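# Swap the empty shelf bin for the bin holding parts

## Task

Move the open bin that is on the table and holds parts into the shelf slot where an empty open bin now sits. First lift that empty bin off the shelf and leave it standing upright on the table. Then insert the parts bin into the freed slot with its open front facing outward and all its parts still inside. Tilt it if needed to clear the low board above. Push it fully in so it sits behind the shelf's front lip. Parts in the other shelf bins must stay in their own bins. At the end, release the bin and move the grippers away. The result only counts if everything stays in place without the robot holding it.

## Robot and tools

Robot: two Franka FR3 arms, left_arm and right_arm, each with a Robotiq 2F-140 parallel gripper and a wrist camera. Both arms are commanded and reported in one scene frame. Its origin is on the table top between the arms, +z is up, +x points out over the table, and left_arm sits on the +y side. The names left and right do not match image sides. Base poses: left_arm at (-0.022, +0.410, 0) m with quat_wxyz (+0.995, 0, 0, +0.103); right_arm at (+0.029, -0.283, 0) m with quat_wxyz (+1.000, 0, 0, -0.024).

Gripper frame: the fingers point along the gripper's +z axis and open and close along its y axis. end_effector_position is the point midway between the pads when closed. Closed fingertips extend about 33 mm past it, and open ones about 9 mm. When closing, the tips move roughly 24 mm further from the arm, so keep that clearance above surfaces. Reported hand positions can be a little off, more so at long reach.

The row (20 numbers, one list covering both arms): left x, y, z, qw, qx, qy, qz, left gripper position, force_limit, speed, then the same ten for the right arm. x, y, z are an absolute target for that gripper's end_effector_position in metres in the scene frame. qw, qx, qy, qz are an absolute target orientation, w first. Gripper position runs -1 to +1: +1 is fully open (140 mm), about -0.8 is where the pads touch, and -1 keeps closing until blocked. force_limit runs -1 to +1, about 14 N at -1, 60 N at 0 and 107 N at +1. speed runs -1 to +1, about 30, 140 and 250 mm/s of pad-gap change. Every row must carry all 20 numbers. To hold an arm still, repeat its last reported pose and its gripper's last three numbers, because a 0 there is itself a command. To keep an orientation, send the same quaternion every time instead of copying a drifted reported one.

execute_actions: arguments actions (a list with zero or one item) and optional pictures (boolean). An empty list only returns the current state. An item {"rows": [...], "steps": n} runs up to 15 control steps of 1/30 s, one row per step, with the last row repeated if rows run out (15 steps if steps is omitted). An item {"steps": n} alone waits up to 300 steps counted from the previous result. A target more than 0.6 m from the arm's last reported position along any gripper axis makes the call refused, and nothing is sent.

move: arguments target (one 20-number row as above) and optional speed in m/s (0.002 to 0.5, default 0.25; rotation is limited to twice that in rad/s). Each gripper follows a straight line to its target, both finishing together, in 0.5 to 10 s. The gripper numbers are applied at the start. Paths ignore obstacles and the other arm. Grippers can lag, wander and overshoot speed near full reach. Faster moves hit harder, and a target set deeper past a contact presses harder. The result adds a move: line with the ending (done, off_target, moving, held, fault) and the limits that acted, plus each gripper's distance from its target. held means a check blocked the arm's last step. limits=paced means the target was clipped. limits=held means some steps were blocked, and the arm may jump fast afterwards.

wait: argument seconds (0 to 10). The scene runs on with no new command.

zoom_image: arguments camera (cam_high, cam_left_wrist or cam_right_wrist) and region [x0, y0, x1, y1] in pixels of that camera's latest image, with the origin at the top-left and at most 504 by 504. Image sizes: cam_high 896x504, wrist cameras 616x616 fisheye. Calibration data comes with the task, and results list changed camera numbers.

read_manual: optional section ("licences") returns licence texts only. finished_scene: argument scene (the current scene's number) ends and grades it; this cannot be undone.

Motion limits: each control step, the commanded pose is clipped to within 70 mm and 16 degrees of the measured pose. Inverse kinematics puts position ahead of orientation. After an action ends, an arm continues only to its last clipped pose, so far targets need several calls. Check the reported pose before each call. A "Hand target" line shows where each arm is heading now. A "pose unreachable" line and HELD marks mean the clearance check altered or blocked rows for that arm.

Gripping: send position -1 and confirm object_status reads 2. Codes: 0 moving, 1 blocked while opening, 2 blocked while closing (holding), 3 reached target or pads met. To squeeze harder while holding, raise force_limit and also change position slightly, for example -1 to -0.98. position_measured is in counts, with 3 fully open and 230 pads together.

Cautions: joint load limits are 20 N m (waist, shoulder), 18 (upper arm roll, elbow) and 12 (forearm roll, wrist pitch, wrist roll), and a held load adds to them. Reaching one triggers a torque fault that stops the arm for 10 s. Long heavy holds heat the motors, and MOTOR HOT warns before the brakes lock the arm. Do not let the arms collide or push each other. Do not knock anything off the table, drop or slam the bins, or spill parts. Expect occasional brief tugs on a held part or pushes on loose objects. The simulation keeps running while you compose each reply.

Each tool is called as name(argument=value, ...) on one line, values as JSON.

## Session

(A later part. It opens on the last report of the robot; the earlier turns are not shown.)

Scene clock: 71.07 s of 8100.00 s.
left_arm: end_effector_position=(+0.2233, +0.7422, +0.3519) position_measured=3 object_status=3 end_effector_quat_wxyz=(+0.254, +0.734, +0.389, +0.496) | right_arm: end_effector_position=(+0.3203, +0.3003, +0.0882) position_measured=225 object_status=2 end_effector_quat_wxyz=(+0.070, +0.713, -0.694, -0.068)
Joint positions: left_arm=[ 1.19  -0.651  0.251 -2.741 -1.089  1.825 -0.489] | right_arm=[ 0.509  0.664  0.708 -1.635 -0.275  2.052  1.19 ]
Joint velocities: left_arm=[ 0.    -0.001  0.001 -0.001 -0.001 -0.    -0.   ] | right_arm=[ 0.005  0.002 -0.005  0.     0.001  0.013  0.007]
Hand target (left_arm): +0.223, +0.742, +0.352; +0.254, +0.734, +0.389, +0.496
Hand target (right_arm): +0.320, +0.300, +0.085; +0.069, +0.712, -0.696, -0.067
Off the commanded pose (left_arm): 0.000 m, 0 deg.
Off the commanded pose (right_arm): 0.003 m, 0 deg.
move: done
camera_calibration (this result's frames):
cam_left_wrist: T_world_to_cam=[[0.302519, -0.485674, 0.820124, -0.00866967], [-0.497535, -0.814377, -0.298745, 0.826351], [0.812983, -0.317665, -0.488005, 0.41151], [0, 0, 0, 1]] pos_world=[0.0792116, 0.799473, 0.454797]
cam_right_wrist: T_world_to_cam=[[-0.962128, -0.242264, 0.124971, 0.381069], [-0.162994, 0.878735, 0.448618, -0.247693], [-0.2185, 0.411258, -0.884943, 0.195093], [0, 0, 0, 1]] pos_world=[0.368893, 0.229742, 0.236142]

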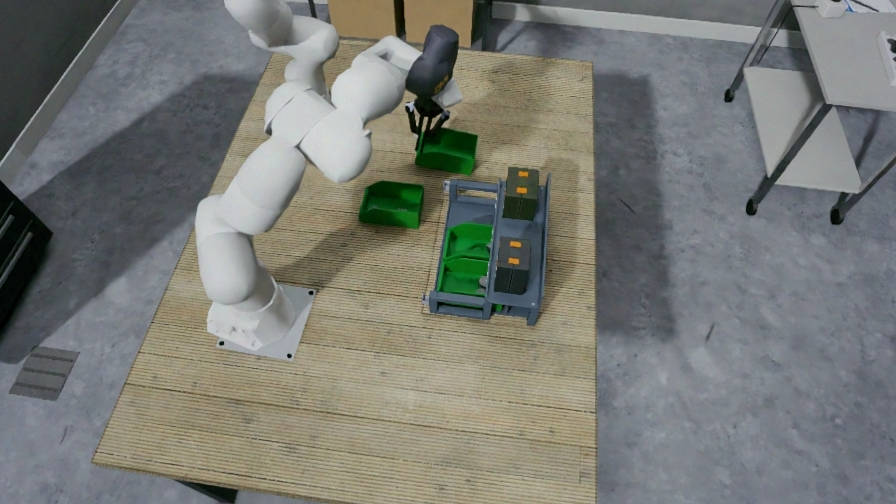

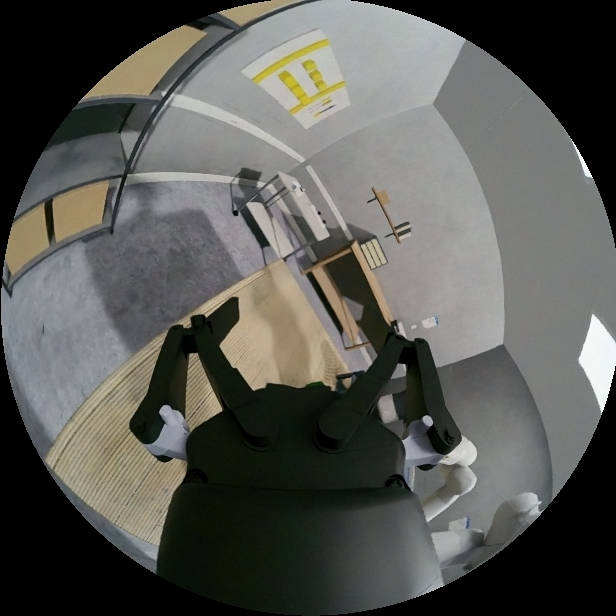

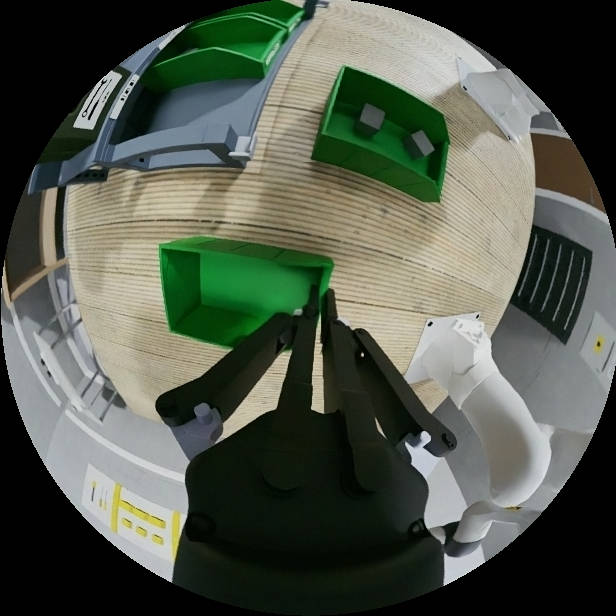

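move(target=[0.2233,0.7422,0.3519,0.254,0.734,0.389,0.496,1,0,0,0.32,0.3,0.059,0,0.716,-0.698,0,-1,0.9,0], speed=0.025)

move(target=[0.2233,0.7422,0.3519,0.254,0.734,0.389,0.496,1,0,0,0.32,0.3,0.06,0,0.716,-0.698,0,-0.6,0.9,0])

move(target=[0.2233,0.7422,0.3519,0.254,0.734,0.389,0.496,1,0,0,0.32,0.29,0.16,0,0.716,-0.698,0,-0.6,0.9,0], speed=0.12)

move(target=[0.2233,0.7422,0.3519,0.254,0.734,0.389,0.496,1,0,0,0.205,0.09,0.15,0,0.716,-0.698,0,-0.45,0.9,0], speed=0.2)

Scene clock: 76.53 s of 8100.00 s.
left_arm: end_effector_position=(+0.2233, +0.7422, +0.3519) position_measured=3 object_status=3 end_effector_quat_wxyz=(+0.254, +0.734, +0.389, +0.496) | right_arm: end_effector_position=(+0.3201, +0.3012, +0.0627) position_measured=225 object_status=2 end_effector_quat_wxyz=(+0.000, +0.717, -0.697, +0.000)
Joint positions: left_arm=[ 1.19  -0.651  0.251 -2.741 -1.089  1.825 -0.489] | right_arm=[ 0.633  0.576  0.592 -1.788 -0.399  2.242  1.327]
Joint velocities: left_arm=[-0.001 -0.     0.     0.     0.001 -0.    -0.   ] | right_arm=[ 0.01  -0.005 -0.011 -0.005 -0.001  0.01   0.018]
Hand target (left_arm): +0.223, +0.742, +0.352; +0.254, +0.734, +0.389, +0.496
Hand target (right_arm): +0.321, +0.299, +0.057; +0.001, +0.715, -0.699, +0.002
Off the commanded pose (left_arm): 0.000 m, 0 deg.
Off the commanded pose (right_arm): 0.004 m, 0 deg.
move: off_target (right_arm)
camera_calibration (this result's frames):
cam_left_wrist: T_world_to_cam=[[0.302519, -0.485674, 0.820124, -0.00866969], [-0.497536, -0.814377, -0.298745, 0.826351], [0.812983, -0.317665, -0.488005, 0.41151], [0, 0, 0, 1]] pos_world=[0.0792116, 0.799473, 0.454797]
cam_right_wrist: T_world_to_cam=[[-0.967587, -0.244033, -0.0649878, 0.398462], [-0.248752, 0.87659, 0.411962, -0.206702], [-0.0435646, 0.414775, -0.90888, 0.116598], [0, 0, 0, 1]] pos_world=[0.339209, 0.230069, 0.217022]

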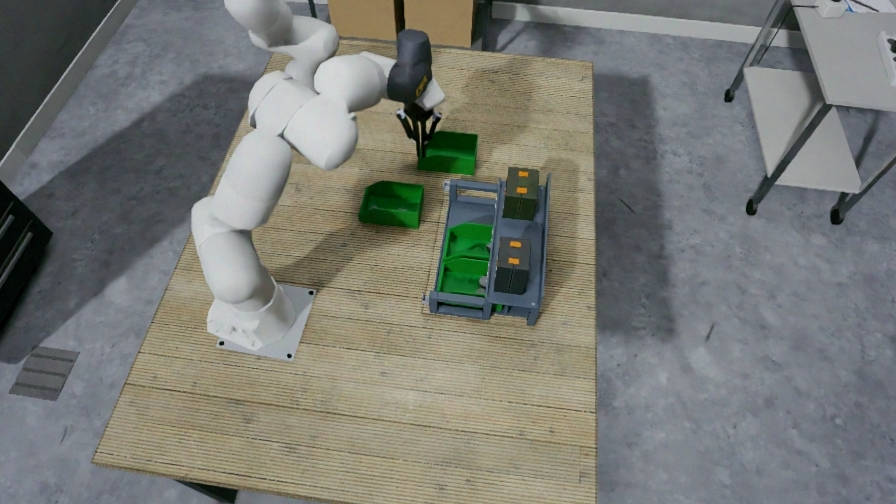

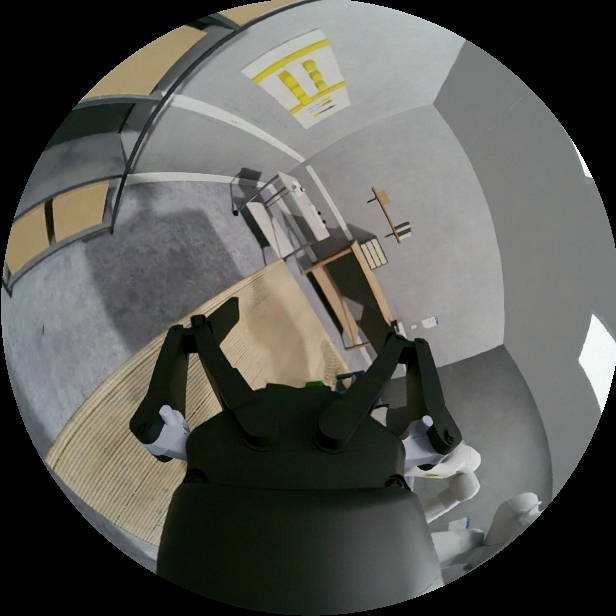

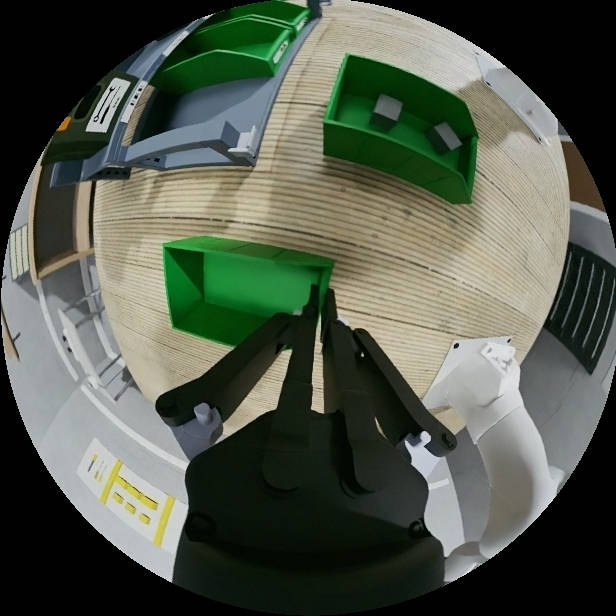

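Scene clock: 77.23 s of 8100.00 s.
left_arm: end_effector_position=(+0.2233, +0.7422, +0.3519) position_measured=3 object_status=3 end_effector_quat_wxyz=(+0.254, +0.734, +0.389, +0.496) | right_arm: end_effector_position=(+0.3192, +0.3000, +0.0609) position_measured=205 object_status=3 end_effector_quat_wxyz=(+0.001, +0.717, -0.697, +0.000)
Joint positions: left_arm=[ 1.19  -0.651  0.251 -2.741 -1.089  1.825 -0.489] | right_arm=[ 0.633  0.576  0.591 -1.793 -0.399  2.245  1.327]
Joint velocities: left_arm=[ 0.    -0.    -0.002 -0.002  0.     0.    -0.002] | right_arm=[-0.    -0.    -0.     0.    -0.     0.003 -0.   ]
Hand target (left_arm): +0.223, +0.742, +0.352; +0.254, +0.734, +0.389, +0.496
Hand target (right_arm): +0.320, +0.300, +0.060; +0.000, +0.716, -0.698, -0.000
Off the commanded pose (left_arm): 0.000 m, 0 deg.
Off the commanded pose (right_arm): 0.001 m, 0 deg.
move: done
camera_calibration (this result's frames):
cam_left_wrist: T_world_to_cam=[[0.302519, -0.485674, 0.820124, -0.00866967], [-0.497535, -0.814377, -0.298745, 0.826352], [0.812983, -0.317665, -0.488004, 0.41151], [0, 0, 0, 1]] pos_world=[0.0792116, 0.799473, 0.454797]
cam_right_wrist: T_world_to_cam=[[-0.967509, -0.244663, -0.0637639, 0.397349], [-0.248854, 0.876918, 0.411201, -0.205214], [-0.0446899, 0.413709, -0.909312, 0.116114], [0, 0, 0, 1]] pos_world=[0.33856, 0.229135, 0.215304]

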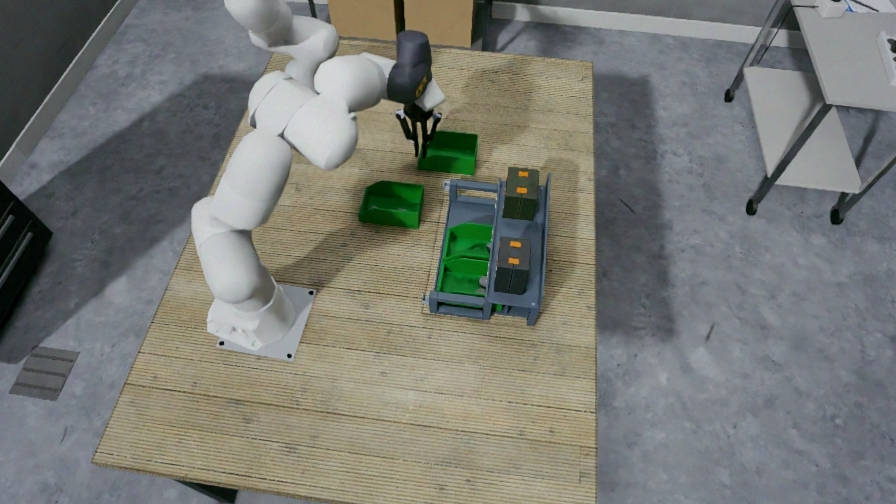

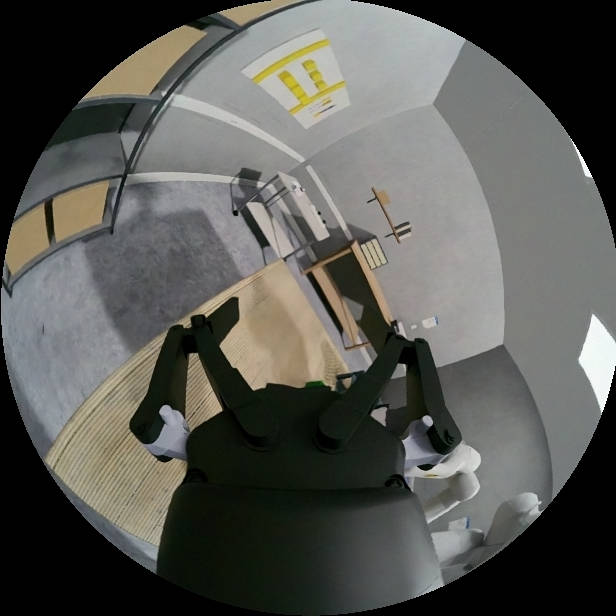

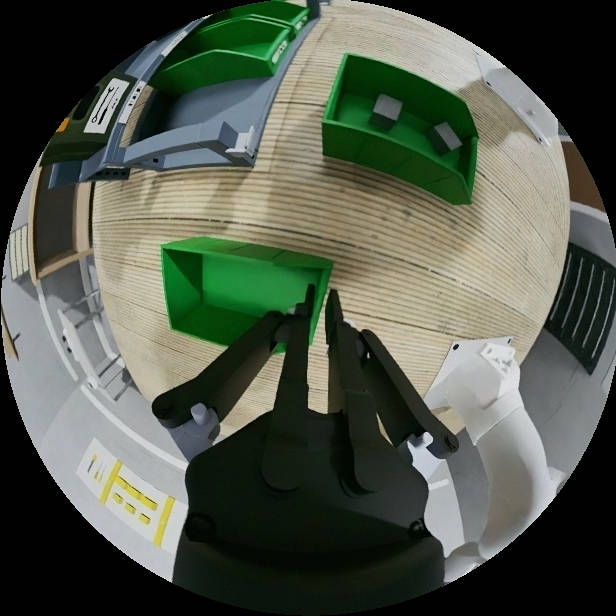

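Scene clock: 78.63 s of 8100.00 s.
left_arm: end_effector_position=(+0.2233, +0.7422, +0.3519) position_measured=3 object_status=3 end_effector_quat_wxyz=(+0.254, +0.734, +0.389, +0.496) | right_arm: end_effector_position=(+0.3204, +0.2910, +0.1587) position_measured=205 object_status=3 end_effector_quat_wxyz=(-0.003, +0.715, -0.699, +0.001)
Joint positions: left_arm=[ 1.19  -0.651  0.251 -2.741 -1.089  1.825 -0.489] | right_arm=[ 0.56   0.417  0.672 -1.767 -0.299  2.085  1.268]
Joint velocities: left_arm=[-0.    -0.     0.001 -0.002 -0.     0.001 -0.001] | right_arm=[-0.001 -0.     0.004  0.001 -0.    -0.01  -0.012]
Hand target (left_arm): +0.223, +0.742, +0.352; +0.254, +0.734, +0.389, +0.496
Hand target (right_arm): +0.320, +0.289, +0.159; +0.000, +0.717, -0.698, +0.001
Off the commanded pose (left_arm): 0.000 m, 0 deg.
Off the commanded pose (right_arm): 0.002 m, 0 deg.
move: done
camera_calibration (this result's frames):
cam_left_wrist: T_world_to_cam=[[0.302519, -0.485674, 0.820124, -0.00866959], [-0.497536, -0.814377, -0.298745, 0.826351], [0.812983, -0.317665, -0.488005, 0.41151], [0, 0, 0, 1]] pos_world=[0.0792116, 0.799473, 0.454797]
cam_right_wrist: T_world_to_cam=[[-0.968545, -0.238623, -0.0705707, 0.402169], [-0.246131, 0.876938, 0.412794, -0.238359], [-0.0366158, 0.417179, -0.908086, 0.205029], [0, 0, 0, 1]] pos_world=[0.338359, 0.219459, 0.312958]

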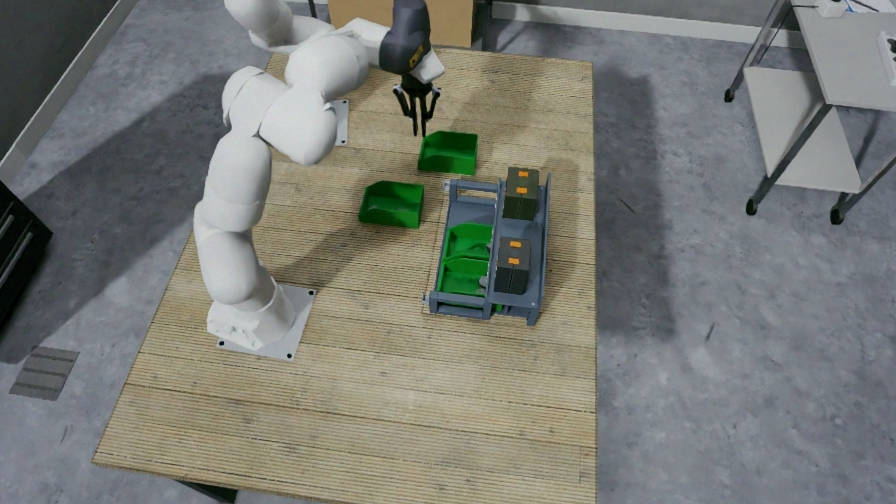

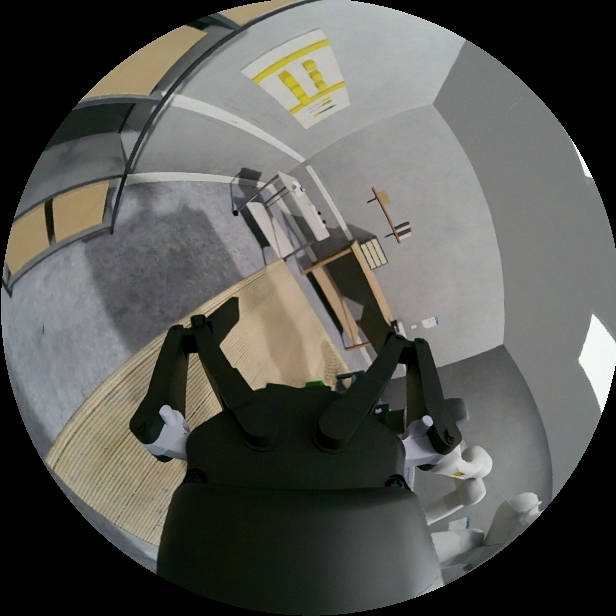

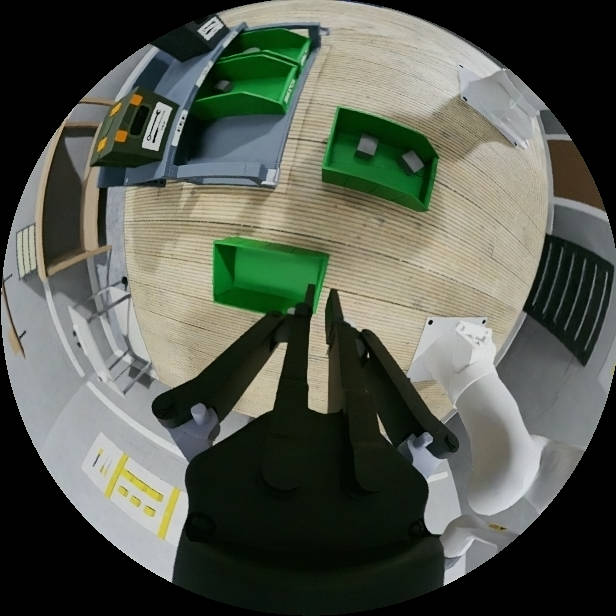

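Scene clock: 80.63 s of 8100.00 s.
left_arm: end_effector_position=(+0.2233, +0.7422, +0.3519) position_measured=3 object_status=3 end_effector_quat_wxyz=(+0.254, +0.734, +0.389, +0.496) | right_arm: end_effector_position=(+0.2115, +0.0836, +0.1442) position_measured=186 object_status=3 end_effector_quat_wxyz=(+0.004, +0.710, -0.704, +0.004)
Joint positions: left_arm=[ 1.19  -0.651  0.251 -2.741 -1.089  1.825 -0.489] | right_arm=[ 0.56  -0.367  0.603 -2.603  0.262  2.269  0.903]
Joint velocities: left_arm=[-0.    -0.     0.002 -0.    -0.001  0.001 -0.001] | right_arm=[ 0.009  0.001 -0.008 -0.001 -0.001  0.003 -0.026]
Hand target (left_arm): +0.223, +0.742, +0.352; +0.254, +0.734, +0.389, +0.496
Hand target (right_arm): +0.212, +0.084, +0.144; +0.002, +0.714, -0.700, +0.003
Off the commanded pose (left_arm): 0.000 m, 0 deg.
Off the commanded pose (right_arm): 0.011 m, 1 deg.
move: off_target (right_arm)
camera_calibration (this result's frames):
cam_left_wrist: T_world_to_cam=[[0.302519, -0.485674, 0.820124, -0.00866971], [-0.497536, -0.814377, -0.298745, 0.826351], [0.812983, -0.317665, -0.488005, 0.41151], [0, 0, 0, 1]] pos_world=[0.0792116, 0.799473, 0.454797]
cam_right_wrist: T_world_to_cam=[[-0.972418, -0.224711, -0.0625138, 0.244693], [-0.230582, 0.885764, 0.402807, -0.0798463], [-0.0351427, 0.406111, -0.913148, 0.275737], [0, 0, 0, 1]] pos_world=[0.229223, 0.0137304, 0.299248]

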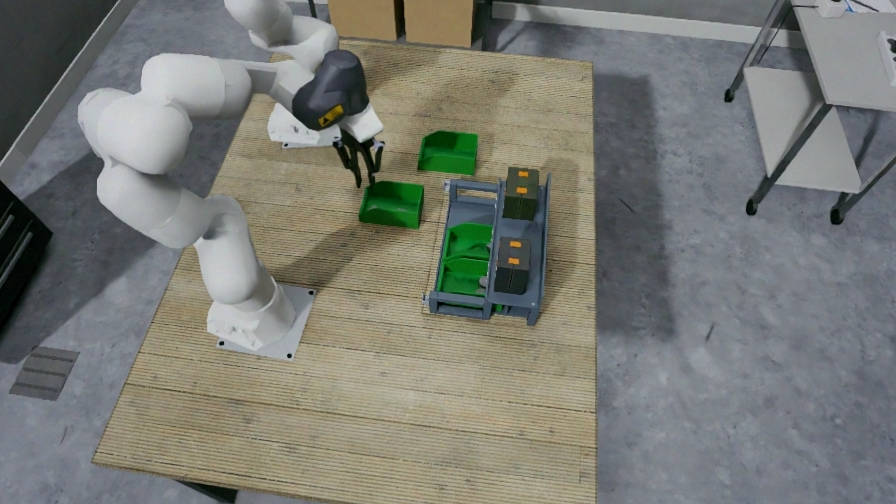

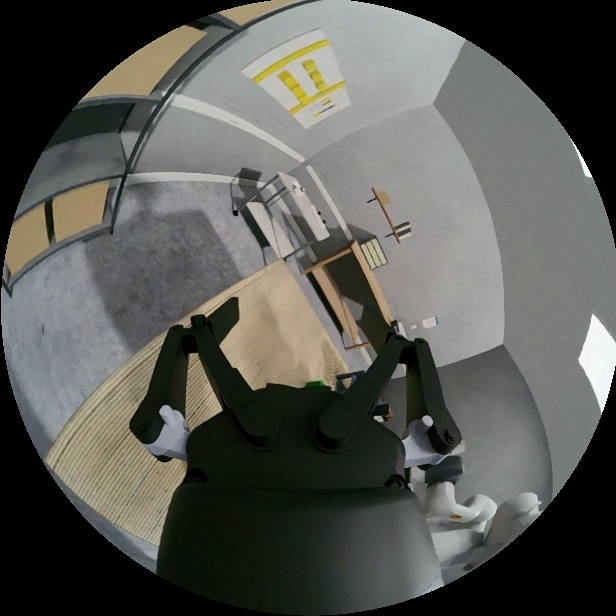

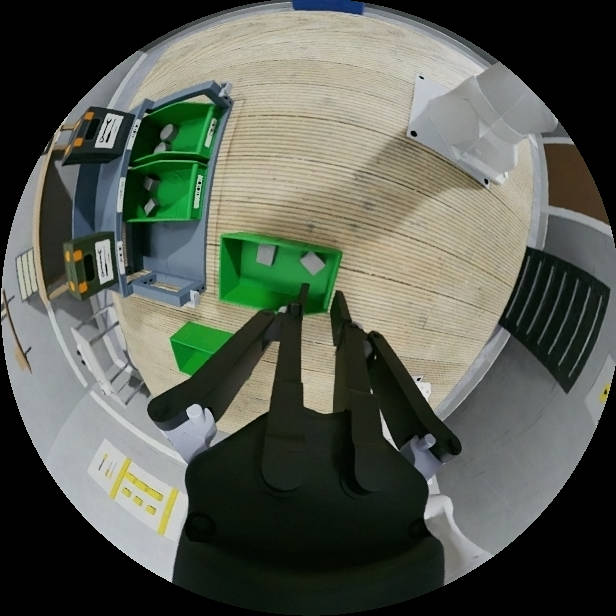

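move(target=[0.2233,0.7422,0.3519,0.254,0.734,0.389,0.496,1,0,0,0.193,0.093,0.09,0,0.716,-0.698,0,-0.5,0.9,0], speed=0.05)

zoom_image(camera="cam_right_wrist", region=[220,200,420,360])

Scene clock: 83.53 s of 8100.00 s.
left_arm: end_effector_position=(+0.2233, +0.7422, +0.3519) position_measured=3 object_status=3 end_effector_quat_wxyz=(+0.254, +0.734, +0.389, +0.496) | right_arm: end_effector_position=(+0.1924, +0.0916, +0.0914) position_measured=192 object_status=3 end_effector_quat_wxyz=(+0.001, +0.718, -0.696, +0.000)
Joint positions: left_arm=[ 1.19  -0.651  0.251 -2.741 -1.089  1.825 -0.489] | right_arm=[ 0.548 -0.257  0.687 -2.666  0.256  2.448  0.941]
Joint velocities: left_arm=[ 0.001 -0.    -0.001  0.001 -0.    -0.001  0.001] | right_arm=[-0.006 -0.001  0.005  0.     0.     0.012  0.013]
Hand target (left_arm): +0.223, +0.742, +0.352; +0.254, +0.734, +0.389, +0.496
Hand target (right_arm): +0.193, +0.092, +0.091; -0.000, +0.716, -0.698, +0.001
Off the commanded pose (left_arm): 0.000 m, 0 deg.
Off the commanded pose (right_arm): 0.002 m, 0 deg.
move: done
camera_calibration (this result's frames):
cam_left_wrist: T_world_to_cam=[[0.302519, -0.485674, 0.820124, -0.00866965], [-0.497536, -0.814377, -0.298745, 0.826351], [0.812983, -0.317665, -0.488005, 0.41151], [0, 0, 0, 1]] pos_world=[0.0792116, 0.799473, 0.454797]
cam_right_wrist: T_world_to_cam=[[-0.966887, -0.247231, -0.0632946, 0.225604], [-0.250966, 0.876101, 0.411659, -0.0661083], [-0.0463227, 0.413913, -0.909137, 0.224681], [0, 0, 0, 1]] pos_world=[0.21195, 0.0206953, 0.24576]

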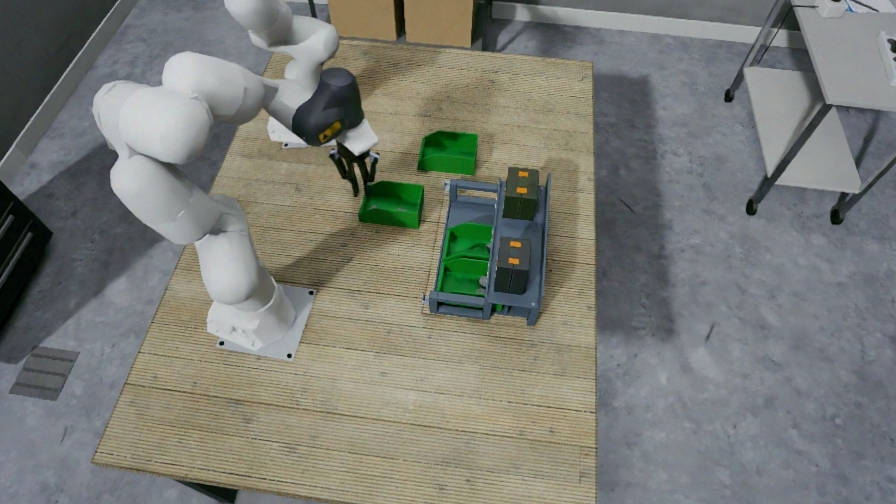

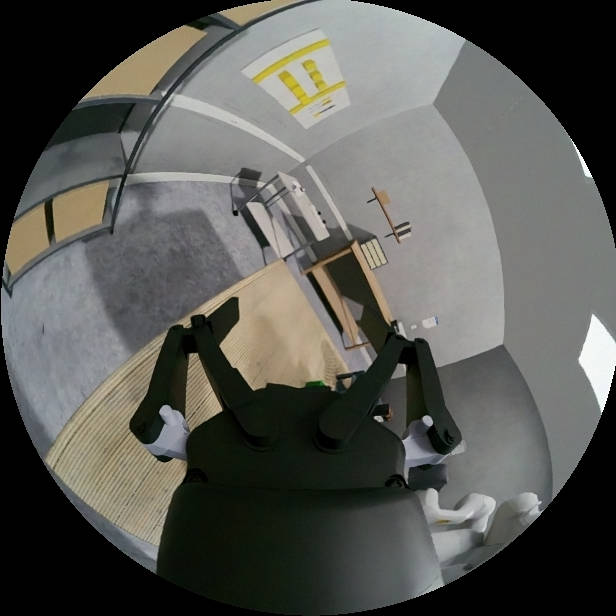

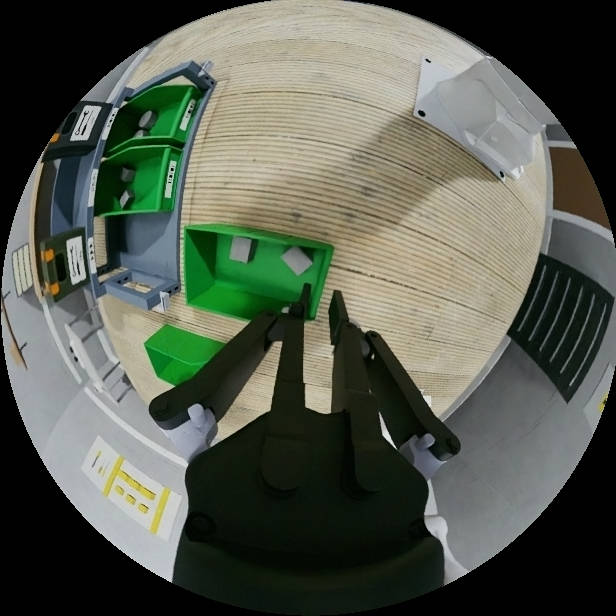

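Region (220, 200, 420, 360) of cam_right_wrist's 616x616 image, scaled by 2.520, with more detail than that image has; it fills the top 403 rows of this view, and the rest is white.

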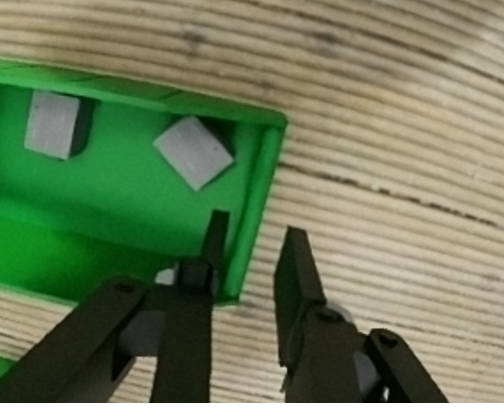

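move(target=[0.2233,0.7422,0.3519,0.254,0.734,0.389,0.496,1,0,0,0.196,0.083,0.058,0,0.716,-0.698,0,-0.55,0.9,0], speed=0.025)

move(target=[0.2233,0.7422,0.3519,0.254,0.734,0.389,0.496,1,0,0,0.196,0.083,0.057,0,0.716,-0.698,0,-1,0.9,-0.5])

Scene clock: 86.10 s of 8100.00 s.
left_arm: end_effector_position=(+0.2233, +0.7422, +0.3519) position_measured=3 object_status=3 end_effector_quat_wxyz=(+0.254, +0.734, +0.389, +0.496) | right_arm: end_effector_position=(+0.1950, +0.0825, +0.0594) position_measured=199 object_status=3 end_effector_quat_wxyz=(+0.002, +0.718, -0.697, -0.001)
Joint positions: left_arm=[ 1.19  -0.651  0.251 -2.741 -1.089  1.825 -0.489] | right_arm=[ 0.518 -0.179  0.707 -2.709  0.216  2.558  0.958]
Joint velocities: left_arm=[-0.001  0.     0.001 -0.002 -0.     0.    -0.   ] | right_arm=[-0.003  0.     0.003  0.    -0.008  0.02   0.009]
Hand target (left_arm): +0.223, +0.742, +0.352; +0.254, +0.734, +0.389, +0.496
Hand target (right_arm): +0.196, +0.083, +0.059; -0.000, +0.716, -0.698, -0.000
Off the commanded pose (left_arm): 0.000 m, 0 deg.
Off the commanded pose (right_arm): 0.002 m, 0 deg.
move: done
camera_calibration (this result's frames):
cam_left_wrist: T_world_to_cam=[[0.302519, -0.485674, 0.820124, -0.00866966], [-0.497535, -0.814377, -0.298745, 0.826351], [0.812983, -0.317665, -0.488005, 0.41151], [0, 0, 0, 1]] pos_world=[0.0792116, 0.799473, 0.454797]
cam_right_wrist: T_world_to_cam=[[-0.967449, -0.245548, -0.0612268, 0.22377], [-0.248579, 0.876699, 0.411833, -0.0448146], [-0.0474474, 0.413647, -0.9092, 0.19967], [0, 0, 0, 1]] pos_world=[0.214819, 0.0116424, 0.213697]

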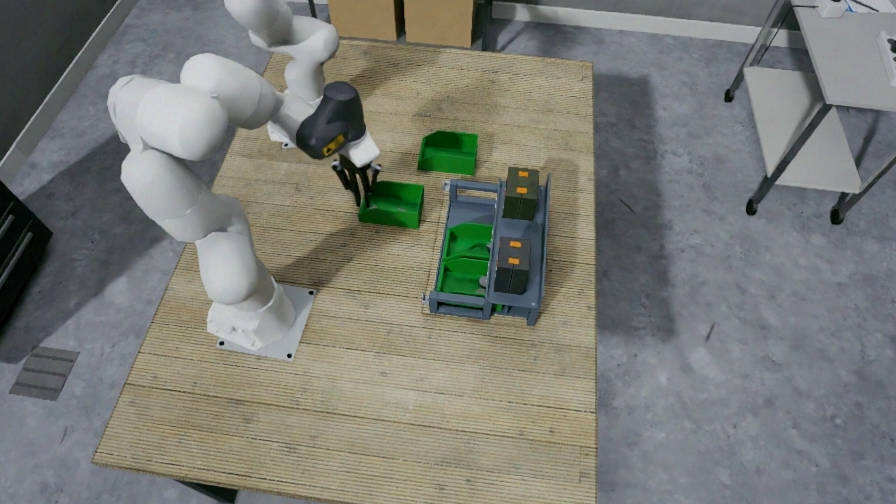

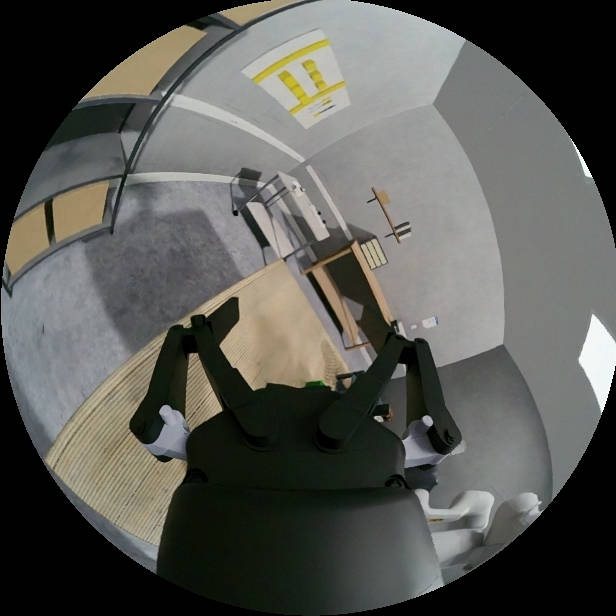

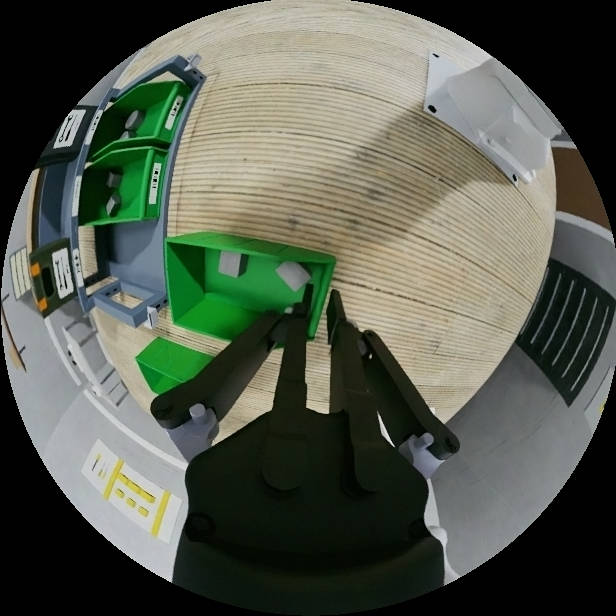

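Scene clock: 86.80 s of 8100.00 s.
left_arm: end_effector_position=(+0.2233, +0.7422, +0.3519) position_measured=3 object_status=3 end_effector_quat_wxyz=(+0.254, +0.734, +0.389, +0.496) | right_arm: end_effector_position=(+0.1952, +0.0828, +0.0596) position_measured=225 object_status=2 end_effector_quat_wxyz=(+0.001, +0.717, -0.698, +0.001)
Joint positions: left_arm=[ 1.19  -0.651  0.251 -2.741 -1.089  1.825 -0.489] | right_arm=[ 0.517 -0.18   0.709 -2.708  0.212  2.558  0.965]
Joint velocities: left_arm=[ 0.001  0.001 -0.002  0.001  0.     0.001  0.   ] | right_arm=[-0.    -0.001  0.001 -0.001 -0.002  0.     0.005]
Hand target (left_arm): +0.223, +0.742, +0.352; +0.254, +0.734, +0.389, +0.496
Hand target (right_arm): +0.196, +0.083, +0.057; +0.000, +0.716, -0.698, -0.000
Off the commanded pose (left_arm): 0.000 m, 0 deg.
Off the commanded pose (right_arm): 0.003 m, 0 deg.
move: done
camera_calibration (this result's frames):
cam_left_wrist: T_world_to_cam=[[0.302519, -0.485674, 0.820124, -0.00866961], [-0.497535, -0.814377, -0.298745, 0.826351], [0.812983, -0.317665, -0.488005, 0.41151], [0, 0, 0, 1]] pos_world=[0.0792116, 0.799473, 0.454797]
cam_right_wrist: T_world_to_cam=[[-0.967957, -0.242943, -0.0635466, 0.223994], [-0.247242, 0.877722, 0.410458, -0.0454001], [-0.0439418, 0.413017, -0.909663, 0.19916], [0, 0, 0, 1]] pos_world=[0.214343, 0.0120102, 0.214037]

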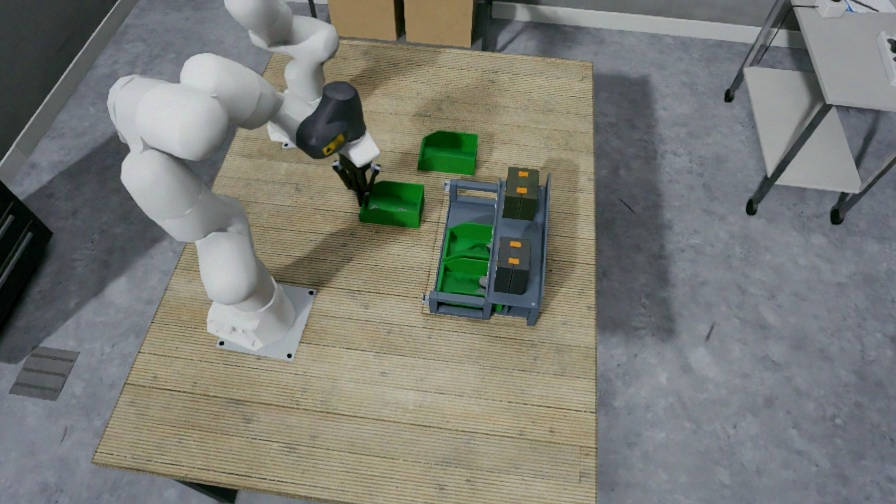

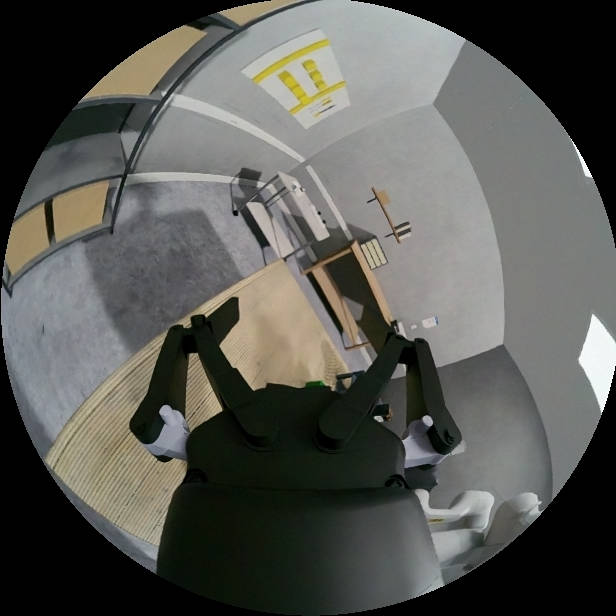

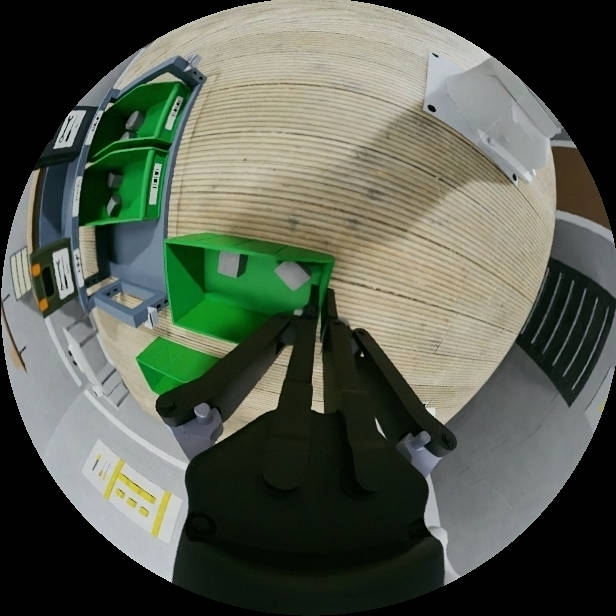

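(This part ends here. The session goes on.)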